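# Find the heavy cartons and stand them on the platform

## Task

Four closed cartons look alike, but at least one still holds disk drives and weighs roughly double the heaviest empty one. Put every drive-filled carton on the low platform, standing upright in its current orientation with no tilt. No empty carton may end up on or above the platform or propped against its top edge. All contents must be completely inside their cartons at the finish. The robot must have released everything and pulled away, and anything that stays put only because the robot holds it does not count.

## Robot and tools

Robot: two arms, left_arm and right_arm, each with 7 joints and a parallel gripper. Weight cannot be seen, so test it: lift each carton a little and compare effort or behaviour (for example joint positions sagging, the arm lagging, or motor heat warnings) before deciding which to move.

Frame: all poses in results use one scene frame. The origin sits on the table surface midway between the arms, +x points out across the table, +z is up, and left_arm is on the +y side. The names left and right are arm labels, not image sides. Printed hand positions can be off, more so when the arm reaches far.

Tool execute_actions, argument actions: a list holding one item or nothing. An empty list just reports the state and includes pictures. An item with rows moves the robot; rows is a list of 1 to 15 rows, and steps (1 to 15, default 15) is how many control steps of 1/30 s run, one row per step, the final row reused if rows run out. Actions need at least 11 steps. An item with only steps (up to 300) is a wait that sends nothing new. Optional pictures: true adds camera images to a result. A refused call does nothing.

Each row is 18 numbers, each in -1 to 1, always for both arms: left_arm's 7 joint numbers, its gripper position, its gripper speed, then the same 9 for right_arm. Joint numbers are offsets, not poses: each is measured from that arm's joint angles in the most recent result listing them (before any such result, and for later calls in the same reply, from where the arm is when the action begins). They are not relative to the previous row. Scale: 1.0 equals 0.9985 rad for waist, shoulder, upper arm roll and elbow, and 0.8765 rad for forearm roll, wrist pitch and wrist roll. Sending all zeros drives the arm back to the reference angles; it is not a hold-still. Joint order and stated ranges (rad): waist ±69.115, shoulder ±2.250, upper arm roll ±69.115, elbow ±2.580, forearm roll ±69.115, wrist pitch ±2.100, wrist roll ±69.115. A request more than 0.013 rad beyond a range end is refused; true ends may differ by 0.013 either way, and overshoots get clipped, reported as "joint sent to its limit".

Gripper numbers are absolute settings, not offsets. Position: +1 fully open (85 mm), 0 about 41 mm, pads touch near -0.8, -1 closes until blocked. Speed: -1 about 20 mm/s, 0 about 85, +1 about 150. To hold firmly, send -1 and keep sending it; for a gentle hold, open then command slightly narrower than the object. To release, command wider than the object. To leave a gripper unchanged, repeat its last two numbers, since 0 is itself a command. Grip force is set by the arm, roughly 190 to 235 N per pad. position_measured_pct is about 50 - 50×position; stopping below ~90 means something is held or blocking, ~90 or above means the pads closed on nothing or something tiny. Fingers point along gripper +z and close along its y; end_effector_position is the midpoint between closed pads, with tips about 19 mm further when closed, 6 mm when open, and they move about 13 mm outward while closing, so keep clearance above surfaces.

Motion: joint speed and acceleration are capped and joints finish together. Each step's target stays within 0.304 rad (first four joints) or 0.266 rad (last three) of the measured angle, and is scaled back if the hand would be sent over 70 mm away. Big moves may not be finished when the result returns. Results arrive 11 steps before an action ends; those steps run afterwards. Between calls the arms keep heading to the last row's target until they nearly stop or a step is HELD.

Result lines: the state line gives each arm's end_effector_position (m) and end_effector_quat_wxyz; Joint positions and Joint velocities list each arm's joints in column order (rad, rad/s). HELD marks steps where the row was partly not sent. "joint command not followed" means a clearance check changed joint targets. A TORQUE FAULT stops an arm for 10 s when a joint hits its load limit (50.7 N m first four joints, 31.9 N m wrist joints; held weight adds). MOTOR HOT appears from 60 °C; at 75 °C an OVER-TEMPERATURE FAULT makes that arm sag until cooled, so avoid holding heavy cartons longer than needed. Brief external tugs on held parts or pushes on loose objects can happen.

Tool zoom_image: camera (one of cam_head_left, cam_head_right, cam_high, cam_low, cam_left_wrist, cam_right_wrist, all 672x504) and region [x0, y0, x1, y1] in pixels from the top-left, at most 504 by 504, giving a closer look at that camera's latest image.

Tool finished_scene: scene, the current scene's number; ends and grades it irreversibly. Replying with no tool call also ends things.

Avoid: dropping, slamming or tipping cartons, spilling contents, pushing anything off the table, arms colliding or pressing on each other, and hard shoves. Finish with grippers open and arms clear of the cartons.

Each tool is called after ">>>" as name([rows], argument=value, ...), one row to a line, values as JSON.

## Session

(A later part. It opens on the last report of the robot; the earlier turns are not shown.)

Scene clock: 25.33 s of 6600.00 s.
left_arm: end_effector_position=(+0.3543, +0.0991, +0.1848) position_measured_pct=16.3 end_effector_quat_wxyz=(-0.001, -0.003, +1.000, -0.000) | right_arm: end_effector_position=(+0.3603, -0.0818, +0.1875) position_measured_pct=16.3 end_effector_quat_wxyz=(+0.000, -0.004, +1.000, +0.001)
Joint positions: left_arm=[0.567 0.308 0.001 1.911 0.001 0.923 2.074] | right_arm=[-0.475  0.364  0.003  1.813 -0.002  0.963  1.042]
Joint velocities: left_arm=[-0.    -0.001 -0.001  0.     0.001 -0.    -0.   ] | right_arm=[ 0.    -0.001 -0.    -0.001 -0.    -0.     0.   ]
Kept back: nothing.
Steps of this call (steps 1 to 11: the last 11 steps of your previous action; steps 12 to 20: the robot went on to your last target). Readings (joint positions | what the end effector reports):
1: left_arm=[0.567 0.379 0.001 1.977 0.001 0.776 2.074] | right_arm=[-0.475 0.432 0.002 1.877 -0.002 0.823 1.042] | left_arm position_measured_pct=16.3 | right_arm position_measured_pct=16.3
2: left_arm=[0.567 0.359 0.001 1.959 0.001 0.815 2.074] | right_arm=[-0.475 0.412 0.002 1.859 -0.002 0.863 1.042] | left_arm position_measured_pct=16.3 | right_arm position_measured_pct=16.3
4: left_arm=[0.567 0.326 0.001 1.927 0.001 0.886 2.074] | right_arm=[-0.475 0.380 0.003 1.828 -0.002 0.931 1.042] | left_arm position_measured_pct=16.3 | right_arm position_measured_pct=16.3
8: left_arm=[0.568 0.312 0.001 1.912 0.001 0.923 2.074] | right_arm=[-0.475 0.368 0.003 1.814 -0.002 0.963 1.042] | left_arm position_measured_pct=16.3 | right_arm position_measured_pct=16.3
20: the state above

>>> execute_actions([
  {"rows":[[-0.56,-0.08,0,0.206,0,-0.145,-0.639,0.68,1,0.9,0,0,0,0,0,0,0.68,1]]},
])

>>> execute_actions([
  {"steps":42},
], pictures=true)

Scene clock: 25.83 s of 6600.00 s.
left_arm: end_effector_position=(+0.3563, +0.1135, +0.1832) position_measured_pct=16.3 end_effector_quat_wxyz=(+0.000, -0.008, +1.000, -0.002) | right_arm: end_effector_position=(+0.3668, -0.0948, +0.1875) position_measured_pct=16.3 end_effector_quat_wxyz=(-0.000, +0.015, +1.000, +0.001)
Joint positions: left_arm=[0.528 0.297 0.003 1.934 0.002 0.909 2.046] | right_arm=[-0.436  0.364 -0.     1.813 -0.003  0.963  1.042]
Joint velocities: left_arm=[-0.616 -0.162  0.003  0.381 -0.001 -0.236 -0.494] | right_arm=[ 0.61   0.001 -0.006 -0.003 -0.001 -0.001  0.   ]
Steps of this call (steps 1 to 11: the robot went on to your last target; steps 12 to 15: the first 4 steps of this action). Readings (joint positions | what the end effector reports):
12: left_arm=[0.566 0.307 0.001 1.912 0.001 0.923 2.073] | right_arm=[-0.473 0.364 0.002 1.813 -0.002 0.963 1.042] | left_arm position_measured_pct=16.3 | right_arm position_measured_pct=16.3
13: left_arm=[0.559 0.305 0.002 1.916 0.002 0.920 2.069] | right_arm=[-0.466 0.364 0.001 1.813 -0.003 0.963 1.042] | left_arm position_measured_pct=16.3 | right_arm position_measured_pct=16.3
15: the state above

Scene clock: 27.23 s of 6600.00 s.
left_arm: end_effector_position=(+0.3554, +0.2961, +0.1637) position_measured_pct=16.3 end_effector_quat_wxyz=(+0.000, -0.003, +1.000, -0.001) | right_arm: end_effector_position=(+0.3705, -0.4370, +0.1875) position_measured_pct=16.3 end_effector_quat_wxyz=(+0.000, +0.431, +0.902, +0.000)
Joint positions: left_arm=[0.008 0.228 0.001 2.117 0.001 0.796 1.514] | right_arm=[ 0.424  0.364  0.003  1.813 -0.002  0.963  1.042]
Joint velocities: left_arm=[-0.    -0.     0.    -0.     0.001 -0.001 -0.   ] | right_arm=[ 0.003  0.    -0.     0.001 -0.    -0.    -0.   ]
Kept back: nothing.
Steps of this call (steps 1 to 11: the last 11 steps of your previous action; steps 12 to 42: the robot went on to your last target). Readings (joint positions | what the end effector reports):
1: left_arm=[0.505 0.291 0.003 1.948 0.002 0.900 2.027] | right_arm=[-0.413 0.364 -0.000 1.813 -0.003 0.963 1.042] | left_arm position_measured_pct=16.3 | right_arm position_measured_pct=16.3
2: left_arm=[0.476 0.284 0.003 1.966 0.002 0.889 2.003] | right_arm=[-0.384 0.364 -0.000 1.813 -0.003 0.963 1.042] | left_arm position_measured_pct=16.3 | right_arm position_measured_pct=16.3
4: left_arm=[0.406 0.270 0.002 2.003 0.002 0.867 1.944] | right_arm=[-0.317 0.364 0.001 1.813 -0.003 0.963 1.042] | left_arm position_measured_pct=16.3 | right_arm position_measured_pct=16.3
8: left_arm=[0.260 0.252 0.001 2.054 0.001 0.834 1.816] | right_arm=[-0.185 0.364 0.002 1.813 -0.002 0.963 1.042] | left_arm position_measured_pct=16.3 | right_arm position_measured_pct=16.3
42: the state above

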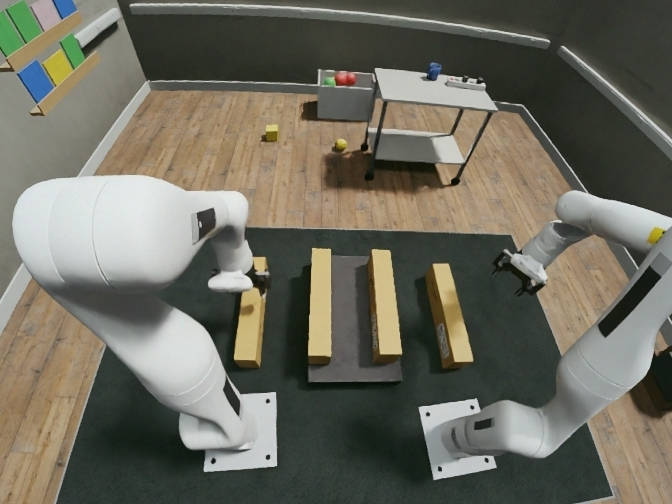

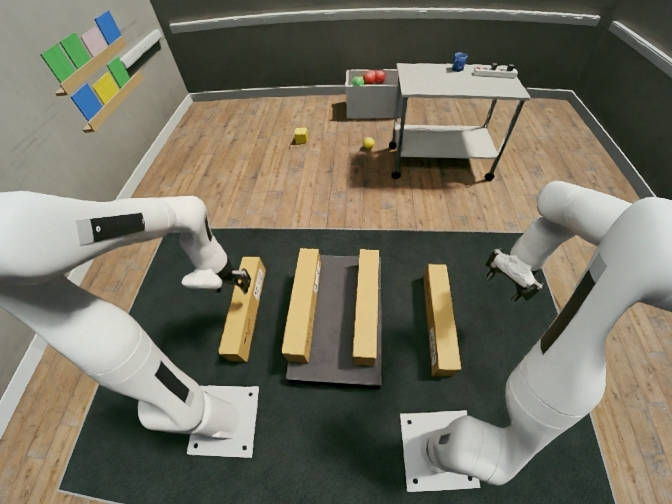

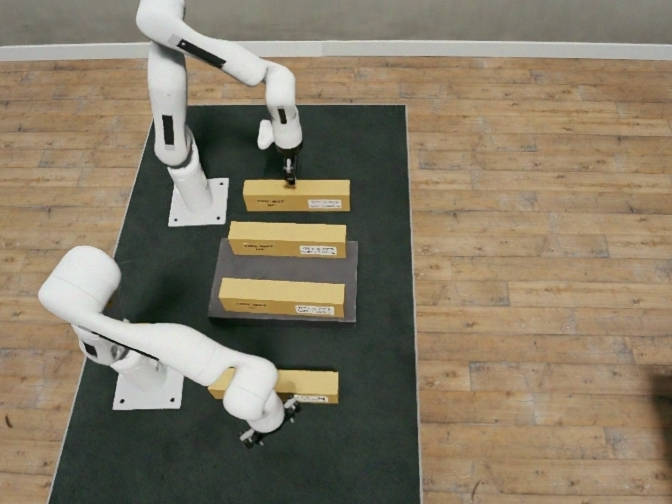

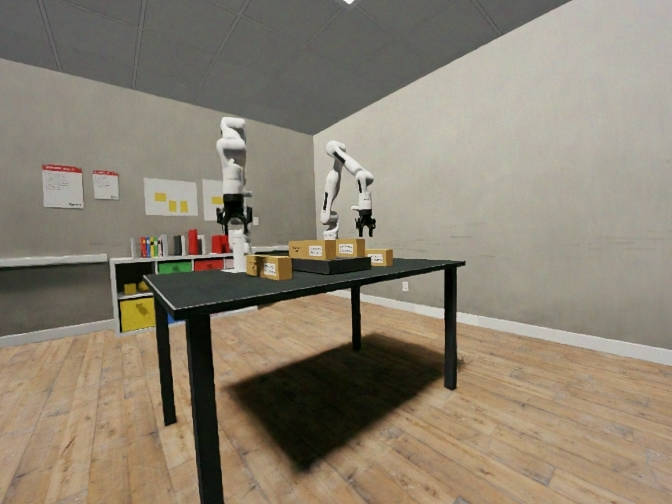

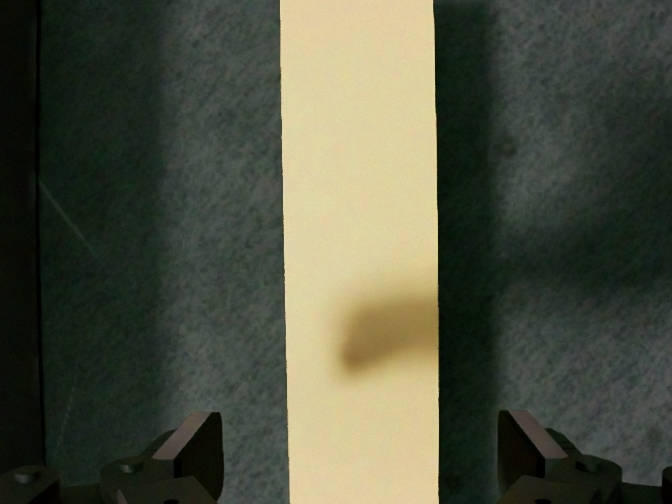

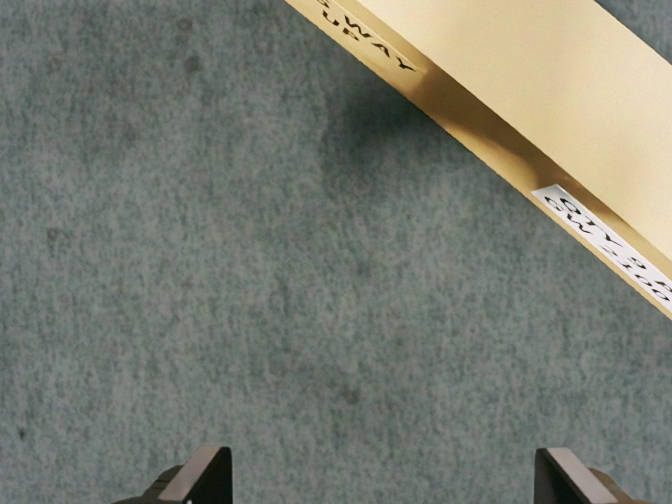

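>>> execute_actions([
  {"rows":[[-0.008,0.276,0,0.14,0,-0.474,-0.03,0.9,1,0,0,0,0,0,0,0,0.68,1]]},
])

>>> execute_actions([
  {"steps":30},
])

>>> execute_actions([
  {"rows":[[0,0,0,0,0,0,0,-1,0.3,0,0,0,0,0,0,0,0.68,1]]},
])

>>> execute_actions([
  {"rows":[[0,-0.357,0,-0.22,0,0.644,0,-1,0.3,0,0,0,0,0,0,0,0.68,1]]},
])

>>> execute_actions([
  {"steps":34},
])

Scene clock: 29.27 s of 6600.00 s.
left_arm: end_effector_position=(+0.3516, +0.2962, +0.1477) position_measured_pct=8.7 end_effector_quat_wxyz=(-0.011, -0.002, +1.000, -0.001) | right_arm: end_effector_position=(+0.3705, -0.4370, +0.1875) position_measured_pct=16.3 end_effector_quat_wxyz=(+0.000, +0.431, +0.902, +0.000)
Joint positions: left_arm=[0.007 0.267 0.001 2.133 0.001 0.764 1.511] | right_arm=[ 0.424  0.364  0.003  1.813 -0.002  0.963  1.042]
Joint velocities: left_arm=[-0.018  0.612  0.     0.287 -0.001 -0.554 -0.054] | right_arm=[ 0.    -0.     0.    -0.001  0.    -0.     0.   ]
Steps of this call (steps 1 to 15: the robot went on to your last target; steps 16 to 57: nothing new was sent; steps 58 to 61: the first 4 steps of this action). Readings (joint positions | what the end effector reports):
58: left_arm=[0.008 0.229 0.001 2.117 0.001 0.795 1.514] | right_arm=[0.424 0.364 0.003 1.813 -0.002 0.963 1.042] | left_arm position_measured_pct=16.3 | right_arm position_measured_pct=16.3
59: left_arm=[0.008 0.236 0.001 2.120 0.001 0.790 1.514] | right_arm=[0.424 0.364 0.003 1.813 -0.002 0.963 1.042] | left_arm position_measured_pct=15.1 | right_arm position_measured_pct=16.3
61: the state above

Scene clock: 30.27 s of 6600.00 s.
left_arm: end_effector_position=(+0.3557, +0.2988, +0.0504) position_measured_pct=5.2 end_effector_quat_wxyz=(+0.000, +0.006, +1.000, -0.000) | right_arm: end_effector_position=(+0.3705, -0.4370, +0.1875) position_measured_pct=16.3 end_effector_quat_wxyz=(+0.000, +0.431, +0.902, +0.000)
Joint positions: left_arm=[0.    0.503 0.001 2.257 0.001 0.381 1.488] | right_arm=[ 0.424  0.364  0.003  1.813 -0.002  0.963  1.042]
Joint velocities: left_arm=[-0.     0.    -0.     0.    -0.001  0.    -0.   ] | right_arm=[-0.001  0.001  0.     0.002  0.    -0.001  0.   ]
Kept back: nothing.
Steps of this call (steps 1 to 11: the last 11 steps of your previous action; steps 12 to 30: the robot went on to your last target). Readings (joint positions | what the end effector reports):
1: left_arm=[0.007 0.290 0.001 2.144 0.001 0.743 1.509] | right_arm=[0.424 0.364 0.003 1.813 -0.002 0.963 1.042] | left_arm position_measured_pct=7.1 | right_arm position_measured_pct=16.3
2: left_arm=[0.006 0.318 0.001 2.158 0.001 0.716 1.506] | right_arm=[0.424 0.364 0.003 1.813 -0.002 0.963 1.042] | left_arm position_measured_pct=6.0 | right_arm position_measured_pct=16.3
4: left_arm=[0.004 0.375 0.001 2.189 0.001 0.643 1.501] | right_arm=[0.424 0.364 0.003 1.813 -0.002 0.963 1.042] | left_arm position_measured_pct=5.6 | right_arm position_measured_pct=16.3
8: left_arm=[0.002 0.455 0.001 2.233 0.001 0.482 1.492] | right_arm=[0.424 0.364 0.003 1.813 -0.002 0.963 1.042] | left_arm position_measured_pct=5.2 | right_arm position_measured_pct=16.3
30: the state above
All arms were judged still, so your last target was given up. Only a new action makes them travel on or press farther. Fingers that are still opening or closing keep moving.

Scene clock: 30.40 s of 6600.00 s.
left_arm: end_effector_position=(+0.3557, +0.2988, +0.0504) position_measured_pct=10.7 end_effector_quat_wxyz=(+0.000, +0.006, +1.000, -0.000) | right_arm: end_effector_position=(+0.3705, -0.4370, +0.1875) position_measured_pct=16.3 end_effector_quat_wxyz=(+0.000, +0.431, +0.902, +0.000)
Joint positions: left_arm=[0.    0.503 0.001 2.257 0.001 0.381 1.488] | right_arm=[ 0.424  0.364  0.003  1.813 -0.002  0.963  1.042]
Joint velocities: left_arm=[ 0.     0.    -0.001 -0.001 -0.001 -0.001  0.   ] | right_arm=[ 0.002 -0.     0.    -0.001 -0.     0.001  0.   ]
Steps of this call (steps 1 to 4: the first 4 steps of this action). Readings (joint positions | what the end effector reports):
1: left_arm=[0.000 0.503 0.001 2.257 0.001 0.381 1.488] | right_arm=[0.424 0.364 0.003 1.813 -0.002 0.963 1.042] | left_arm position_measured_pct=5.2 | right_arm position_measured_pct=16.3
2: left_arm=[0.000 0.503 0.001 2.257 0.001 0.381 1.488] | right_arm=[0.424 0.364 0.003 1.813 -0.002 0.963 1.042] | left_arm position_measured_pct=6.0 | right_arm position_measured_pct=16.3
4: the state above

Scene clock: 30.90 s of 6600.00 s.
left_arm: end_effector_position=(+0.3636, +0.2989, +0.0633) position_measured_pct=36.1 end_effector_quat_wxyz=(+0.010, +0.007, +1.000, +0.000) | right_arm: end_effector_position=(+0.3705, -0.4370, +0.1875) position_measured_pct=16.3 end_effector_quat_wxyz=(+0.000, +0.431, +0.902, +0.000)
Joint positions: left_arm=[0.001 0.47  0.001 2.239 0.002 0.413 1.488] | right_arm=[ 0.424  0.364  0.003  1.813 -0.002  0.963  1.042]
Joint velocities: left_arm=[-0.001 -0.555 -0.002 -0.352  0.004  0.52   0.002] | right_arm=[ 0.    -0.    -0.    -0.001  0.     0.     0.001]
Steps of this call (steps 1 to 11: the last 11 steps of your previous action; steps 12 to 15: the first 4 steps of this action, its rows measured from where the robot was after step 11). Readings (joint positions | what the end effector reports):
11: left_arm=[0.001 0.501 0.003 2.257 0.003 0.382 1.489] | right_arm=[0.424 0.364 0.003 1.813 -0.002 0.963 1.042] | left_arm position_measured_pct=35.7 | right_arm position_measured_pct=16.3
12: left_arm=[0.001 0.500 0.003 2.256 0.003 0.383 1.488] | right_arm=[0.424 0.364 0.003 1.813 -0.002 0.963 1.042] | left_arm position_measured_pct=35.7 | right_arm position_measured_pct=16.3
13: left_arm=[0.001 0.496 0.002 2.254 0.002 0.387 1.488] | right_arm=[0.424 0.364 0.003 1.813 -0.002 0.963 1.042] | left_arm position_measured_pct=36.1 | right_arm position_measured_pct=16.3
15: the state above

Scene clock: 32.03 s of 6600.00 s.
left_arm: end_effector_position=(+0.3539, +0.2973, +0.2054) position_measured_pct=36.1 end_effector_quat_wxyz=(-0.000, +0.007, +1.000, -0.001) | right_arm: end_effector_position=(+0.3705, -0.4370, +0.1875) position_measured_pct=16.3 end_effector_quat_wxyz=(+0.000, +0.431, +0.902, +0.000)
Joint positions: left_arm=[0.001 0.152 0.003 2.044 0.003 0.946 1.489] | right_arm=[ 0.424  0.364  0.003  1.813 -0.002  0.963  1.042]
Joint velocities: left_arm=[-0.    -0.    -0.001  0.     0.002  0.001 -0.001] | right_arm=[ 0. -0.  0. -0.  0.  0.  0.]
Kept back: nothing.
Steps of this call (steps 1 to 11: the last 11 steps of your previous action; steps 12 to 34: the robot went on to your last target). Readings (joint positions | what the end effector reports):
1: left_arm=[0.001 0.448 0.001 2.225 0.002 0.433 1.488] | right_arm=[0.424 0.364 0.003 1.813 -0.002 0.963 1.042] | left_arm position_measured_pct=36.1 | right_arm position_measured_pct=16.3
2: left_arm=[0.001 0.422 0.001 2.208 0.002 0.456 1.488] | right_arm=[0.424 0.364 0.003 1.813 -0.002 0.963 1.042] | left_arm position_measured_pct=36.1 | right_arm position_measured_pct=16.3
4: left_arm=[0.001 0.366 0.002 2.172 0.002 0.508 1.488] | right_arm=[0.424 0.364 0.003 1.813 -0.002 0.963 1.042] | left_arm position_measured_pct=36.1 | right_arm position_measured_pct=16.3
8: left_arm=[0.001 0.259 0.002 2.103 0.003 0.655 1.488] | right_arm=[0.424 0.364 0.003 1.813 -0.002 0.963 1.042] | left_arm position_measured_pct=36.1 | right_arm position_measured_pct=16.3
34: the state above

>>> execute_actions([
  {"rows":[[0.743,0.22,-0.002,-0.362,0,0.144,0.872,-1,0.3,0,0,0,0,0,0,0,0.68,1]]},
])

>>> execute_actions([
  {"steps":48},
], pictures=true)

Scene clock: 39.10 s of 6600.00 s.
left_arm: end_effector_position=(+0.3614, +0.2869, +0.2034) position_measured_pct=36.1 end_effector_quat_wxyz=(-0.008, +0.012, +1.000, -0.000) | right_arm: end_effector_position=(+0.3705, -0.4370, +0.1875) position_measured_pct=16.3 end_effector_quat_wxyz=(+0.000, +0.431, +0.902, +0.000)
Joint positions: left_arm=[ 0.04   0.183 -0.001  2.013  0.     0.962  1.517] | right_arm=[ 0.424  0.364  0.003  1.813 -0.002  0.963  1.042]
Joint velocities: left_arm=[ 0.608  0.475 -0.018 -0.536 -0.006  0.241  0.493] | right_arm=[ 0.    -0.     0.    -0.001 -0.     0.    -0.   ]
Steps of this call (steps 1 to 15: the robot went on to your last target; steps 16 to 90: nothing new was sent; then 3.93 s passed at rest; steps 91 to 94: the first 4 steps of this action). Readings (joint positions | what the end effector reports):
91: left_arm=[0.003 0.153 0.002 2.043 0.002 0.947 1.489] | right_arm=[0.424 0.364 0.003 1.813 -0.002 0.963 1.042] | left_arm position_measured_pct=36.1 | right_arm position_measured_pct=16.3
92: left_arm=[0.010 0.159 0.001 2.038 0.001 0.950 1.494] | right_arm=[0.424 0.364 0.003 1.813 -0.002 0.963 1.042] | left_arm position_measured_pct=36.1 | right_arm position_measured_pct=16.3
94: the state above

Scene clock: 40.70 s of 6600.00 s.
left_arm: end_effector_position=(+0.3560, +0.0124, +0.2128) position_measured_pct=36.1 end_effector_quat_wxyz=(-0.002, -0.005, +1.000, -0.000) | right_arm: end_effector_position=(+0.3705, -0.4370, +0.1875) position_measured_pct=16.3 end_effector_quat_wxyz=(+0.000, +0.431, +0.902, +0.000)
Joint positions: left_arm=[0.743 0.383 0.    1.689 0.003 1.073 2.253] | right_arm=[ 0.424  0.364  0.003  1.813 -0.002  0.963  1.042]
Joint velocities: left_arm=[ 0.     0.    -0.002 -0.    -0.001  0.001 -0.001] | right_arm=[-0.    -0.    -0.     0.001 -0.    -0.    -0.   ]
Kept back: nothing.
Steps of this call (steps 1 to 11: the last 11 steps of your previous action; steps 12 to 45: the robot went on to your last target; steps 46 to 48: nothing new was sent). Readings (joint positions | what the end effector reports):
1: left_arm=[0.063 0.201 -0.001 1.992 -0.000 0.971 1.536] | right_arm=[0.424 0.364 0.003 1.813 -0.002 0.963 1.042] | left_arm position_measured_pct=36.1 | right_arm position_measured_pct=16.3
2: left_arm=[0.092 0.221 -0.002 1.966 -0.000 0.982 1.559] | right_arm=[0.424 0.364 0.003 1.813 -0.002 0.963 1.042] | left_arm position_measured_pct=36.1 | right_arm position_measured_pct=16.3
4: left_arm=[0.153 0.256 -0.001 1.911 0.001 1.000 1.613] | right_arm=[0.424 0.364 0.003 1.813 -0.002 0.963 1.042] | left_arm position_measured_pct=36.1 | right_arm position_measured_pct=16.3
8: left_arm=[0.278 0.307 -0.002 1.824 0.001 1.026 1.723] | right_arm=[0.424 0.364 0.003 1.813 -0.002 0.963 1.042] | left_arm position_measured_pct=36.1 | right_arm position_measured_pct=16.3
48: the state above
All arms were judged still, so your last target was given up. Only a new action makes them travel on or press farther. Fingers that are still opening or closing keep moving.

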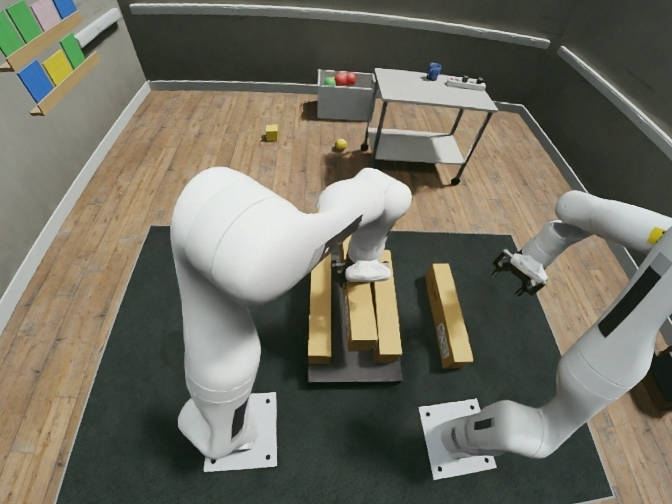

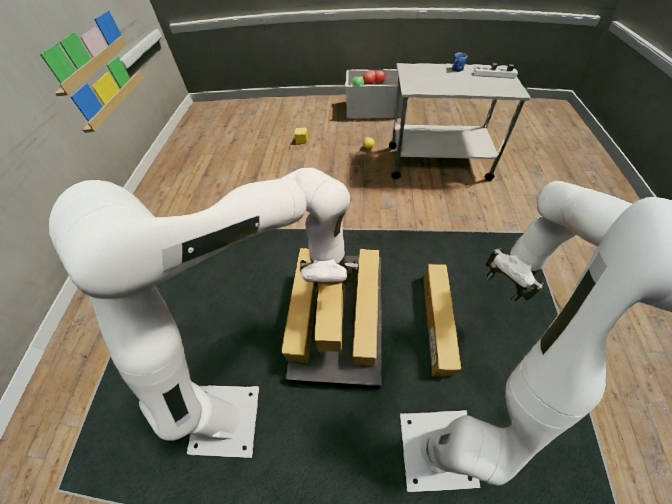

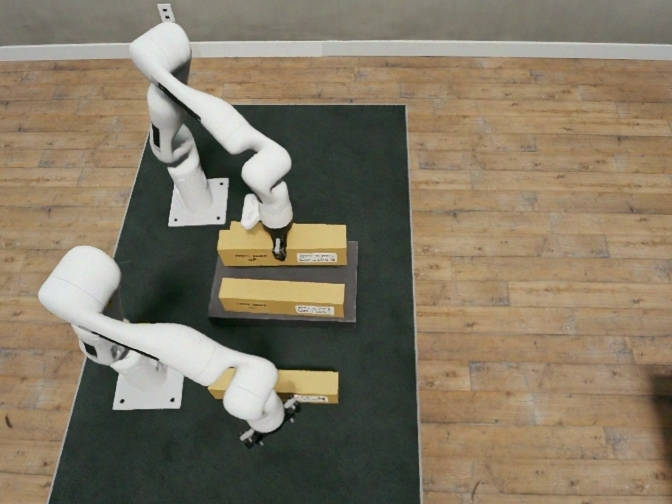

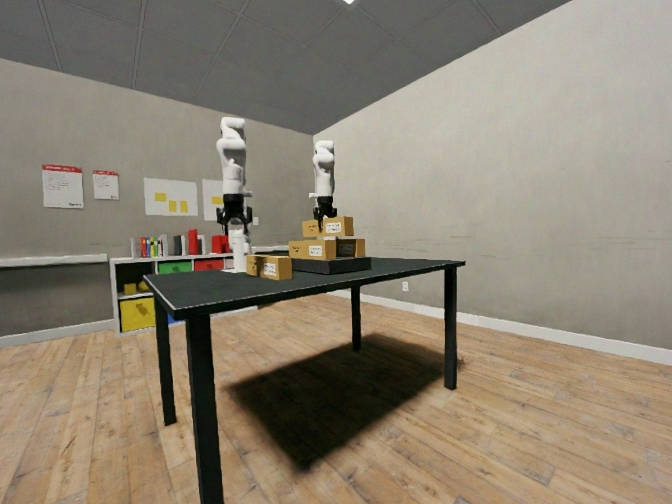

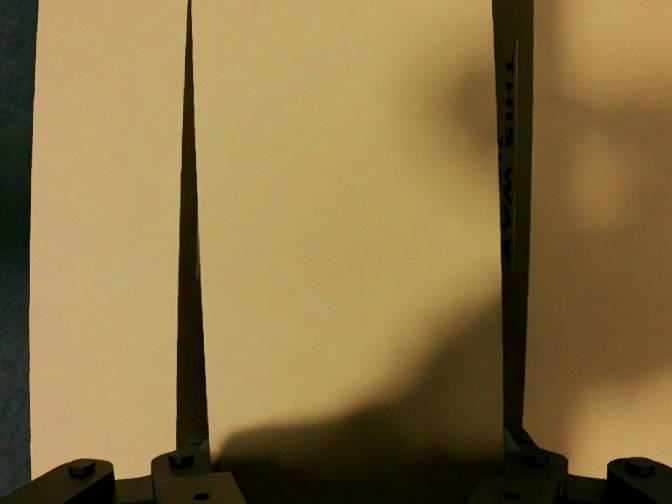

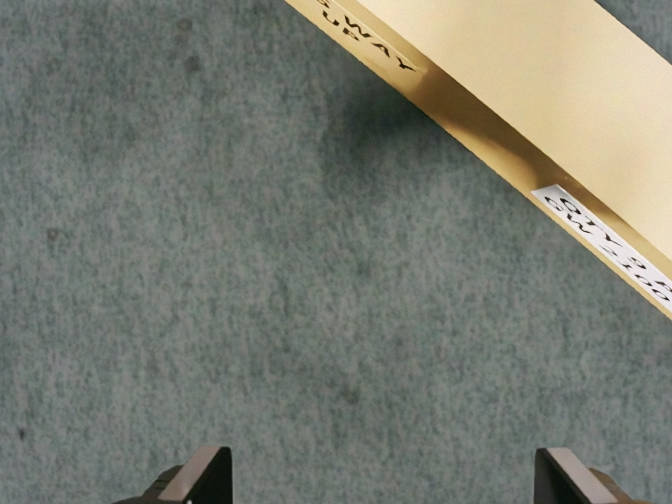

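>>> execute_actions([
  {"rows":[[0.001,0.01,0,0.012,0,-0.04,0.01,-1,0.3,0,0,0,0,0,0,0,0.68,1],[0.002,0.025,0,0.028,0,-0.08,0.02,-1,0.3,0,0,0,0,0,0,0,0.68,1],[0.003,0.04,0,0.044,0,-0.12,0.03,-1,0.3,0,0,0,0,0,0,0,0.68,1],[0.003,0.137,0,0.142,0,-0.338,0.033,-1,0.3,0,0,0,0,0,0,0,0.68,1]]},
])

>>> execute_actions([
  {"steps":28},
], pictures=true)

Scene clock: 41.40 s of 6600.00 s.
left_arm: end_effector_position=(+0.3573, +0.0106, +0.1916) position_measured_pct=36.1 end_effector_quat_wxyz=(-0.003, -0.011, +1.000, +0.001) | right_arm: end_effector_position=(+0.3705, -0.4370, +0.1875) position_measured_pct=16.3 end_effector_quat_wxyz=(+0.000, +0.431, +0.902, +0.000)
Joint positions: left_arm=[0.745 0.414 0.    1.717 0.003 1.015 2.266] | right_arm=[ 0.424  0.364  0.003  1.813 -0.002  0.963  1.042]
Joint velocities: left_arm=[ 0.011  0.476  0.003  0.491  0.007 -0.998  0.158] | right_arm=[-0.001  0.    -0.    -0.002 -0.    -0.     0.   ]
Steps of this call (steps 1 to 17: nothing new was sent; steps 18 to 21: the first 4 steps of this action). Readings (joint positions | what the end effector reports):
18: left_arm=[0.743 0.384 0.000 1.690 0.003 1.071 2.253] | right_arm=[0.424 0.364 0.003 1.813 -0.002 0.963 1.042] | left_arm position_measured_pct=36.1 | right_arm position_measured_pct=16.3
19: left_arm=[0.744 0.389 0.000 1.694 0.003 1.063 2.255] | right_arm=[0.424 0.364 0.003 1.813 -0.002 0.963 1.042] | left_arm position_measured_pct=36.1 | right_arm position_measured_pct=16.3
21: the state above

Scene clock: 42.33 s of 6600.00 s.
left_arm: end_effector_position=(+0.3556, +0.0114, +0.1121) position_measured_pct=36.1 end_effector_quat_wxyz=(-0.001, -0.018, +1.000, -0.000) | right_arm: end_effector_position=(+0.3705, -0.4370, +0.1875) position_measured_pct=16.3 end_effector_quat_wxyz=(+0.000, +0.431, +0.902, +0.000)
Joint positions: left_arm=[0.746 0.53  0.    1.837 0.003 0.776 2.282] | right_arm=[ 0.424  0.364  0.003  1.813 -0.002  0.963  1.042]
Joint velocities: left_arm=[-0.    -0.     0.002 -0.     0.    -0.001  0.001] | right_arm=[ 0.002  0.    -0.     0.001  0.    -0.    -0.   ]
Kept back: nothing.
Steps of this call (steps 1 to 11: the last 11 steps of your previous action; steps 12 to 28: the robot went on to your last target). Readings (joint positions | what the end effector reports):
1: left_arm=[0.745 0.432 0.000 1.735 0.003 0.978 2.270] | right_arm=[0.424 0.364 0.003 1.813 -0.002 0.963 1.042] | left_arm position_measured_pct=36.1 | right_arm position_measured_pct=16.3
2: left_arm=[0.745 0.452 0.000 1.755 0.003 0.937 2.273] | right_arm=[0.424 0.364 0.003 1.813 -0.002 0.963 1.042] | left_arm position_measured_pct=36.1 | right_arm position_measured_pct=16.3
4: left_arm=[0.746 0.491 0.000 1.796 0.003 0.856 2.277] | right_arm=[0.424 0.364 0.003 1.813 -0.002 0.963 1.042] | left_arm position_measured_pct=36.1 | right_arm position_measured_pct=16.3
8: left_arm=[0.746 0.527 0.000 1.838 0.003 0.780 2.282] | right_arm=[0.424 0.364 0.003 1.813 -0.002 0.963 1.042] | left_arm position_measured_pct=36.1 | right_arm position_measured_pct=16.3
28: the state above

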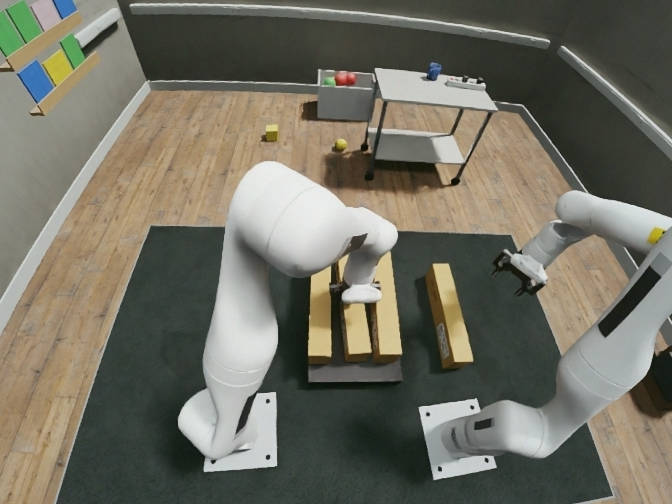

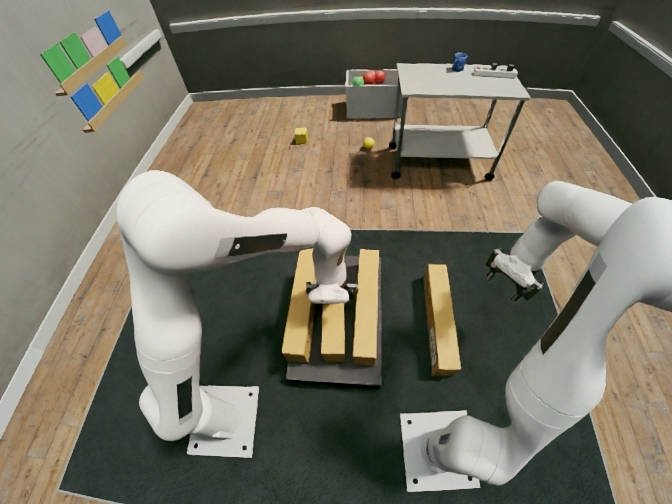

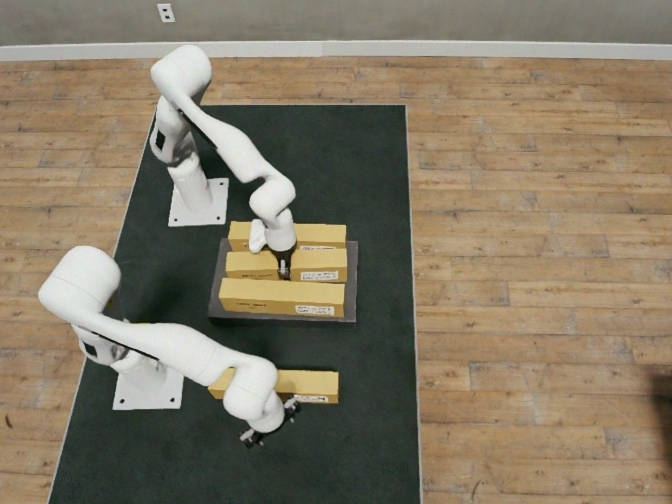

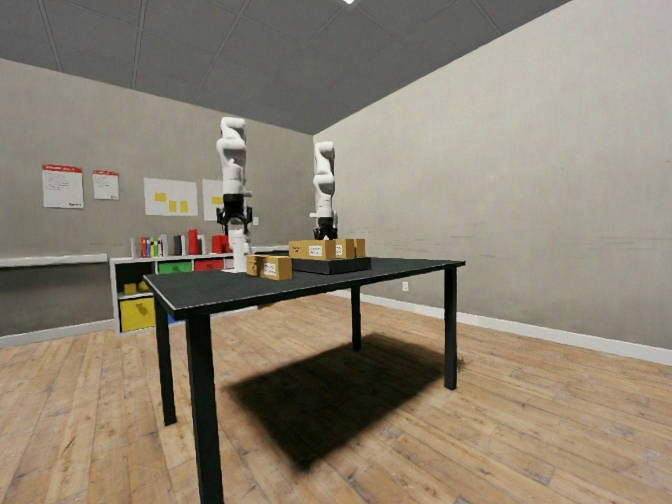

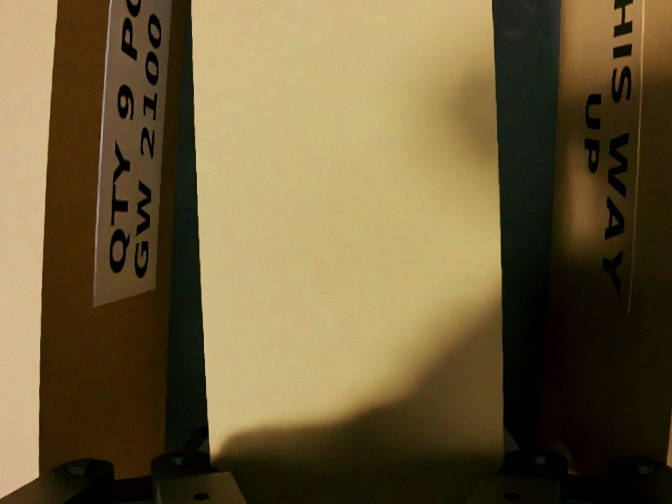

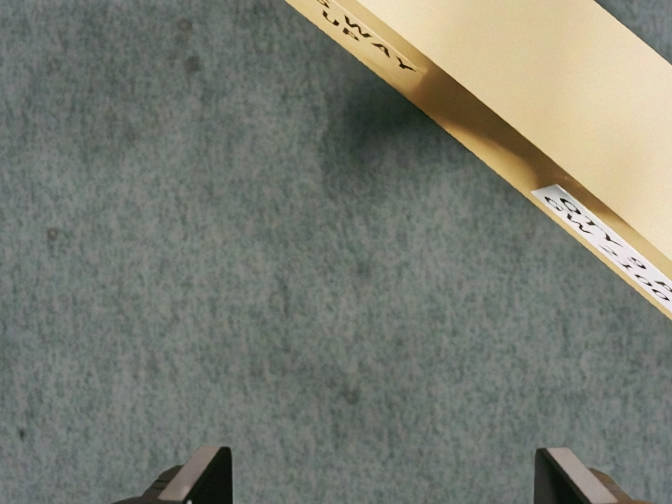

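Wrong sign, but clear. Settle, release, retreat.

>>> execute_actions([
  {"rows":[[0,0,0,0,0,-0.004,-0.03,-1,0.3,0,0,0,0,0,0,0,0.68,1]],"steps":12},
])

>>> execute_actions([
  {"rows":[[0,0,0,0,0,0,0,0.6,0.5,0,0,0,0,0,0,0,0.68,1]]},
])

>>> execute_actions([
  {"rows":[[0,-0.147,0,-0.148,0,0.338,0,0.6,0.5,0,0,0,0,0,0,0,0.68,1]]},
])

>>> execute_actions([
  {"steps":18},
])

>>> execute_actions([
  {"rows":[[-0.9,-0.05,0,0,0,0,0,0.6,0.5,0,0,0,0,0,0,0,0.68,1]]},
])

>>> execute_actions([
  {"steps":45},
], pictures=true)

Scene clock: 42.97 s of 6600.00 s.
left_arm: end_effector_position=(+0.3554, +0.0115, +0.1116) position_measured_pct=36.1 end_effector_quat_wxyz=(-0.001, -0.018, +1.000, -0.000) | right_arm: end_effector_position=(+0.3705, -0.4370, +0.1875) position_measured_pct=16.3 end_effector_quat_wxyz=(+0.000, +0.431, +0.902, +0.000)
Joint positions: left_arm=[0.746 0.531 0.    1.837 0.003 0.776 2.28 ] | right_arm=[ 0.424  0.364  0.003  1.813 -0.002  0.963  1.042]
Joint velocities: left_arm=[-0.001  0.067 -0.003  0.013  0.004 -0.023 -0.132] | right_arm=[ 0.001  0.    -0.    -0.     0.    -0.    -0.   ]
Steps of this call (steps 1 to 15: the robot went on to your last target; steps 16 to 18: nothing new was sent; step 19: the first step of this action). Readings (joint positions | what the end effector reports):
19: the state above

Scene clock: 43.47 s of 6600.00 s.
left_arm: end_effector_position=(+0.3563, +0.0102, +0.1114) position_measured_pct=29.8 end_effector_quat_wxyz=(-0.000, -0.006, +1.000, -0.002) | right_arm: end_effector_position=(+0.3705, -0.4370, +0.1875) position_measured_pct=16.3 end_effector_quat_wxyz=(+0.000, +0.431, +0.902, +0.000)
Joint positions: left_arm=[0.746 0.531 0.001 1.837 0.004 0.772 2.256] | right_arm=[ 0.424  0.364  0.003  1.813 -0.002  0.963  1.042]
Joint velocities: left_arm=[ 0.01  -0.015  0.012 -0.011 -0.001  0.008 -0.001] | right_arm=[-0.    -0.     0.    -0.001  0.    -0.     0.   ]
Steps of this call (steps 1 to 11: the last 11 steps of your previous action; steps 12 to 15: the first 4 steps of this action, its rows measured from where the robot was after step 11). Readings (joint positions | what the end effector reports):
11: left_arm=[0.746 0.531 -0.000 1.838 0.003 0.773 2.256] | right_arm=[0.424 0.364 0.003 1.813 -0.002 0.963 1.042] | left_arm position_measured_pct=36.1 | right_arm position_measured_pct=16.3
12: left_arm=[0.745 0.531 -0.000 1.838 0.003 0.773 2.256] | right_arm=[0.424 0.364 0.003 1.813 -0.002 0.963 1.042] | left_arm position_measured_pct=36.1 | right_arm position_measured_pct=16.3
13: left_arm=[0.745 0.532 -0.000 1.838 0.004 0.772 2.257] | right_arm=[0.424 0.364 0.003 1.813 -0.002 0.963 1.042] | left_arm position_measured_pct=35.7 | right_arm position_measured_pct=16.3
15: the state above

Scene clock: 43.97 s of 6600.00 s.
left_arm: end_effector_position=(+0.3598, +0.0082, +0.1348) position_measured_pct=19.8 end_effector_quat_wxyz=(+0.004, -0.006, +1.000, -0.004) | right_arm: end_effector_position=(+0.3705, -0.4370, +0.1875) position_measured_pct=16.3 end_effector_quat_wxyz=(+0.000, +0.431, +0.902, +0.000)
Joint positions: left_arm=[ 0.746  0.494 -0.     1.805  0.003  0.831  2.256] | right_arm=[ 0.424  0.364  0.003  1.813 -0.002  0.963  1.042]
Joint velocities: left_arm=[-0.    -0.563  0.001 -0.552  0.001  1.023 -0.   ] | right_arm=[ 0.     0.    -0.     0.001 -0.    -0.    -0.   ]
Steps of this call (steps 1 to 11: the last 11 steps of your previous action; steps 12 to 15: the first 4 steps of this action, its rows measured from where the robot was after step 11). Readings (joint positions | what the end effector reports):
11: left_arm=[0.746 0.530 0.000 1.837 0.004 0.772 2.256] | right_arm=[0.424 0.364 0.003 1.813 -0.002 0.963 1.042] | left_arm position_measured_pct=19.8 | right_arm position_measured_pct=16.3
12: left_arm=[0.746 0.529 0.000 1.836 0.004 0.774 2.256] | right_arm=[0.424 0.364 0.003 1.813 -0.002 0.963 1.042] | left_arm position_measured_pct=19.8 | right_arm position_measured_pct=16.3
13: left_arm=[0.746 0.523 -0.000 1.832 0.003 0.783 2.256] | right_arm=[0.424 0.364 0.003 1.813 -0.002 0.963 1.042] | left_arm position_measured_pct=19.8 | right_arm position_measured_pct=16.3
15: the state above

Scene clock: 44.57 s of 6600.00 s.
left_arm: end_effector_position=(+0.3561, +0.0105, +0.2124) position_measured_pct=19.8 end_effector_quat_wxyz=(-0.001, -0.005, +1.000, -0.001) | right_arm: end_effector_position=(+0.3705, -0.4370, +0.1875) position_measured_pct=16.3 end_effector_quat_wxyz=(+0.000, +0.431, +0.902, +0.000)
Joint positions: left_arm=[0.746 0.384 0.    1.689 0.004 1.068 2.256] | right_arm=[ 0.424  0.364  0.003  1.813 -0.002  0.963  1.042]
Joint velocities: left_arm=[-0.    -0.003 -0.001 -0.    -0.    -0.     0.   ] | right_arm=[-0.001  0.     0.     0.002 -0.     0.001 -0.   ]
Kept back: nothing.
Steps of this call (steps 1 to 11: the last 11 steps of your previous action; steps 12 to 18: the robot went on to your last target). Readings (joint positions | what the end effector reports):
1: left_arm=[0.746 0.475 -0.000 1.786 0.003 0.868 2.256] | right_arm=[0.424 0.364 0.003 1.813 -0.002 0.963 1.042] | left_arm position_measured_pct=19.8 | right_arm position_measured_pct=16.3
2: left_arm=[0.746 0.456 -0.000 1.766 0.003 0.908 2.256] | right_arm=[0.424 0.364 0.003 1.813 -0.002 0.963 1.042] | left_arm position_measured_pct=19.8 | right_arm position_measured_pct=16.3
4: left_arm=[0.746 0.420 0.000 1.727 0.003 0.988 2.256] | right_arm=[0.424 0.364 0.003 1.813 -0.002 0.963 1.042] | left_arm position_measured_pct=19.8 | right_arm position_measured_pct=16.3
8: left_arm=[0.746 0.388 0.000 1.690 0.004 1.066 2.256] | right_arm=[0.424 0.364 0.003 1.813 -0.002 0.963 1.042] | left_arm position_measured_pct=19.8 | right_arm position_measured_pct=16.3
18: the state above

Scene clock: 44.70 s of 6600.00 s.
left_arm: end_effector_position=(+0.3665, +0.0218, +0.2151) position_measured_pct=19.8 end_effector_quat_wxyz=(+0.001, -0.024, +1.000, -0.004) | right_arm: end_effector_position=(+0.3705, -0.4370, +0.1875) position_measured_pct=16.3 end_effector_quat_wxyz=(+0.000, +0.431, +0.902, +0.000)
Joint positions: left_arm=[0.708 0.377 0.003 1.689 0.005 1.068 2.256] | right_arm=[ 0.424  0.364  0.003  1.813 -0.002  0.963  1.042]
Joint velocities: left_arm=[-0.611 -0.098  0.007  0.     0.002 -0.001 -0.   ] | right_arm=[ 0. -0.  0.  0.  0.  0.  0.]
Steps of this call (steps 1 to 4: the first 4 steps of this action). Readings (joint positions | what the end effector reports):
1: left_arm=[0.745 0.383 0.001 1.689 0.004 1.068 2.256] | right_arm=[0.424 0.364 0.003 1.813 -0.002 0.963 1.042] | left_arm position_measured_pct=19.8 | right_arm position_measured_pct=16.3
2: left_arm=[0.738 0.382 0.002 1.689 0.004 1.069 2.256] | right_arm=[0.424 0.364 0.003 1.813 -0.002 0.963 1.042] | left_arm position_measured_pct=19.8 | right_arm position_measured_pct=16.3
4: the state above

Scene clock: 46.20 s of 6600.00 s.
left_arm: end_effector_position=(+0.4657, +0.3727, +0.2341) position_measured_pct=19.8 end_effector_quat_wxyz=(+0.024, -0.439, +0.898, -0.007) | right_arm: end_effector_position=(+0.3705, -0.4370, +0.1875) position_measured_pct=16.3 end_effector_quat_wxyz=(+0.000, +0.431, +0.902, +0.000)
Joint positions: left_arm=[-0.152  0.334  0.     1.689  0.004  1.068  2.256] | right_arm=[ 0.424  0.364  0.003  1.813 -0.002  0.963  1.042]
Joint velocities: left_arm=[-0.001 -0.    -0.001  0.001  0.    -0.    -0.   ] | right_arm=[-0.001 -0.     0.    -0.002 -0.    -0.    -0.   ]
Kept back: nothing.
Steps of this call (steps 1 to 11: the last 11 steps of your previous action; steps 12 to 45: the robot went on to your last target). Readings (joint positions | what the end effector reports):
1: left_arm=[0.684 0.374 0.003 1.689 0.005 1.068 2.256] | right_arm=[0.424 0.364 0.003 1.813 -0.002 0.963 1.042] | left_arm position_measured_pct=19.8 | right_arm position_measured_pct=16.3
2: left_arm=[0.656 0.369 0.003 1.689 0.005 1.068 2.256] | right_arm=[0.424 0.364 0.003 1.813 -0.002 0.963 1.042] | left_arm position_measured_pct=19.8 | right_arm position_measured_pct=16.3
4: left_arm=[0.592 0.362 0.002 1.689 0.004 1.068 2.256] | right_arm=[0.424 0.364 0.003 1.813 -0.002 0.963 1.042] | left_arm position_measured_pct=19.8 | right_arm position_measured_pct=16.3
8: left_arm=[0.464 0.351 0.001 1.689 0.004 1.068 2.256] | right_arm=[0.424 0.364 0.003 1.813 -0.002 0.963 1.042] | left_arm position_measured_pct=19.8 | right_arm position_measured_pct=16.3
45: the state above
All arms were judged still, so your last target was given up. Only a new action makes them travel on or press farther. Fingers that are still opening or closing keep moving.

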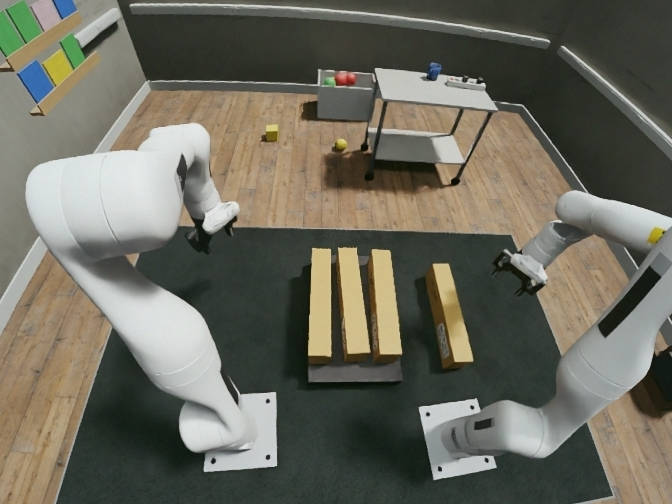

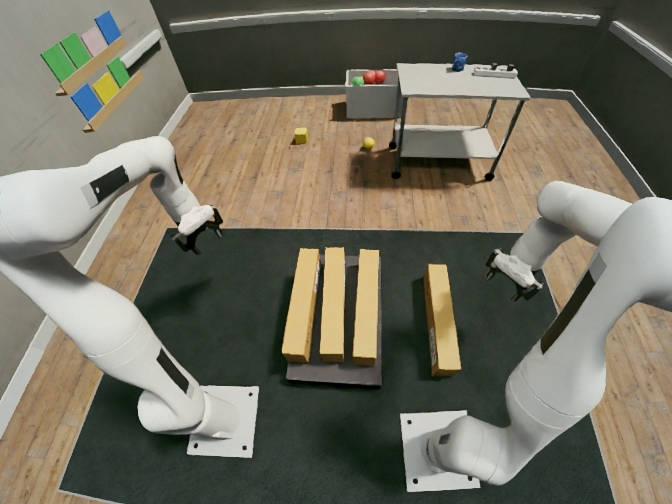

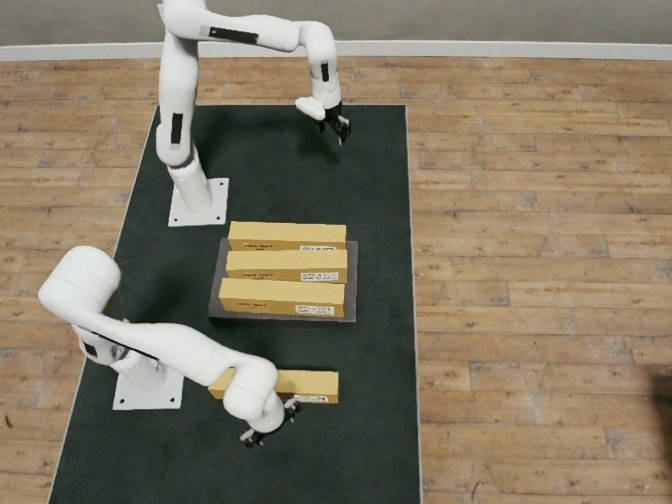

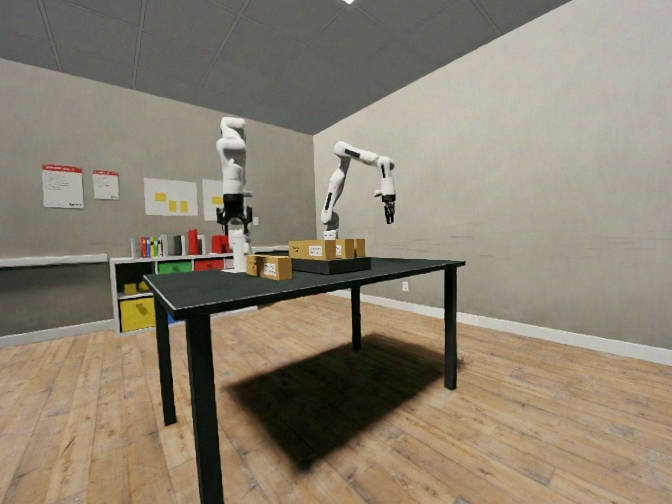

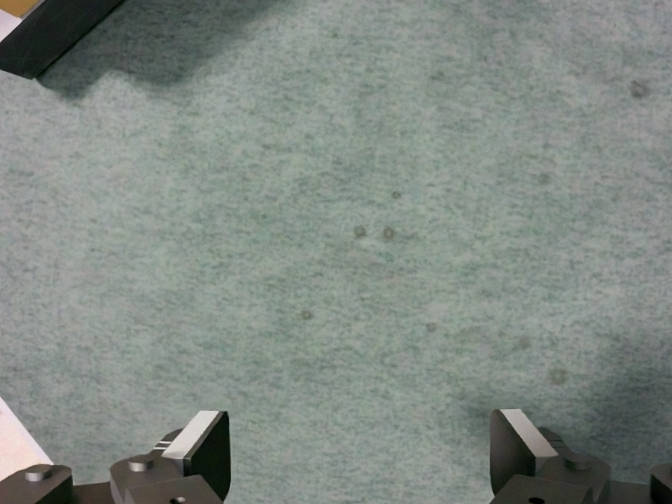

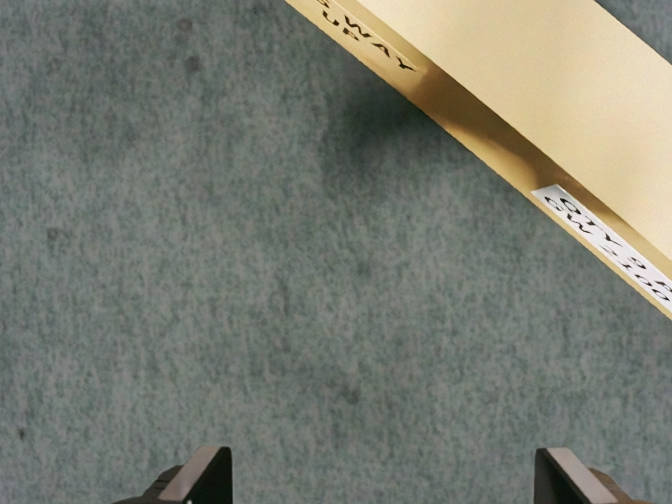

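>>> finished_scene(scene=1)

The scene is finished: the task was done.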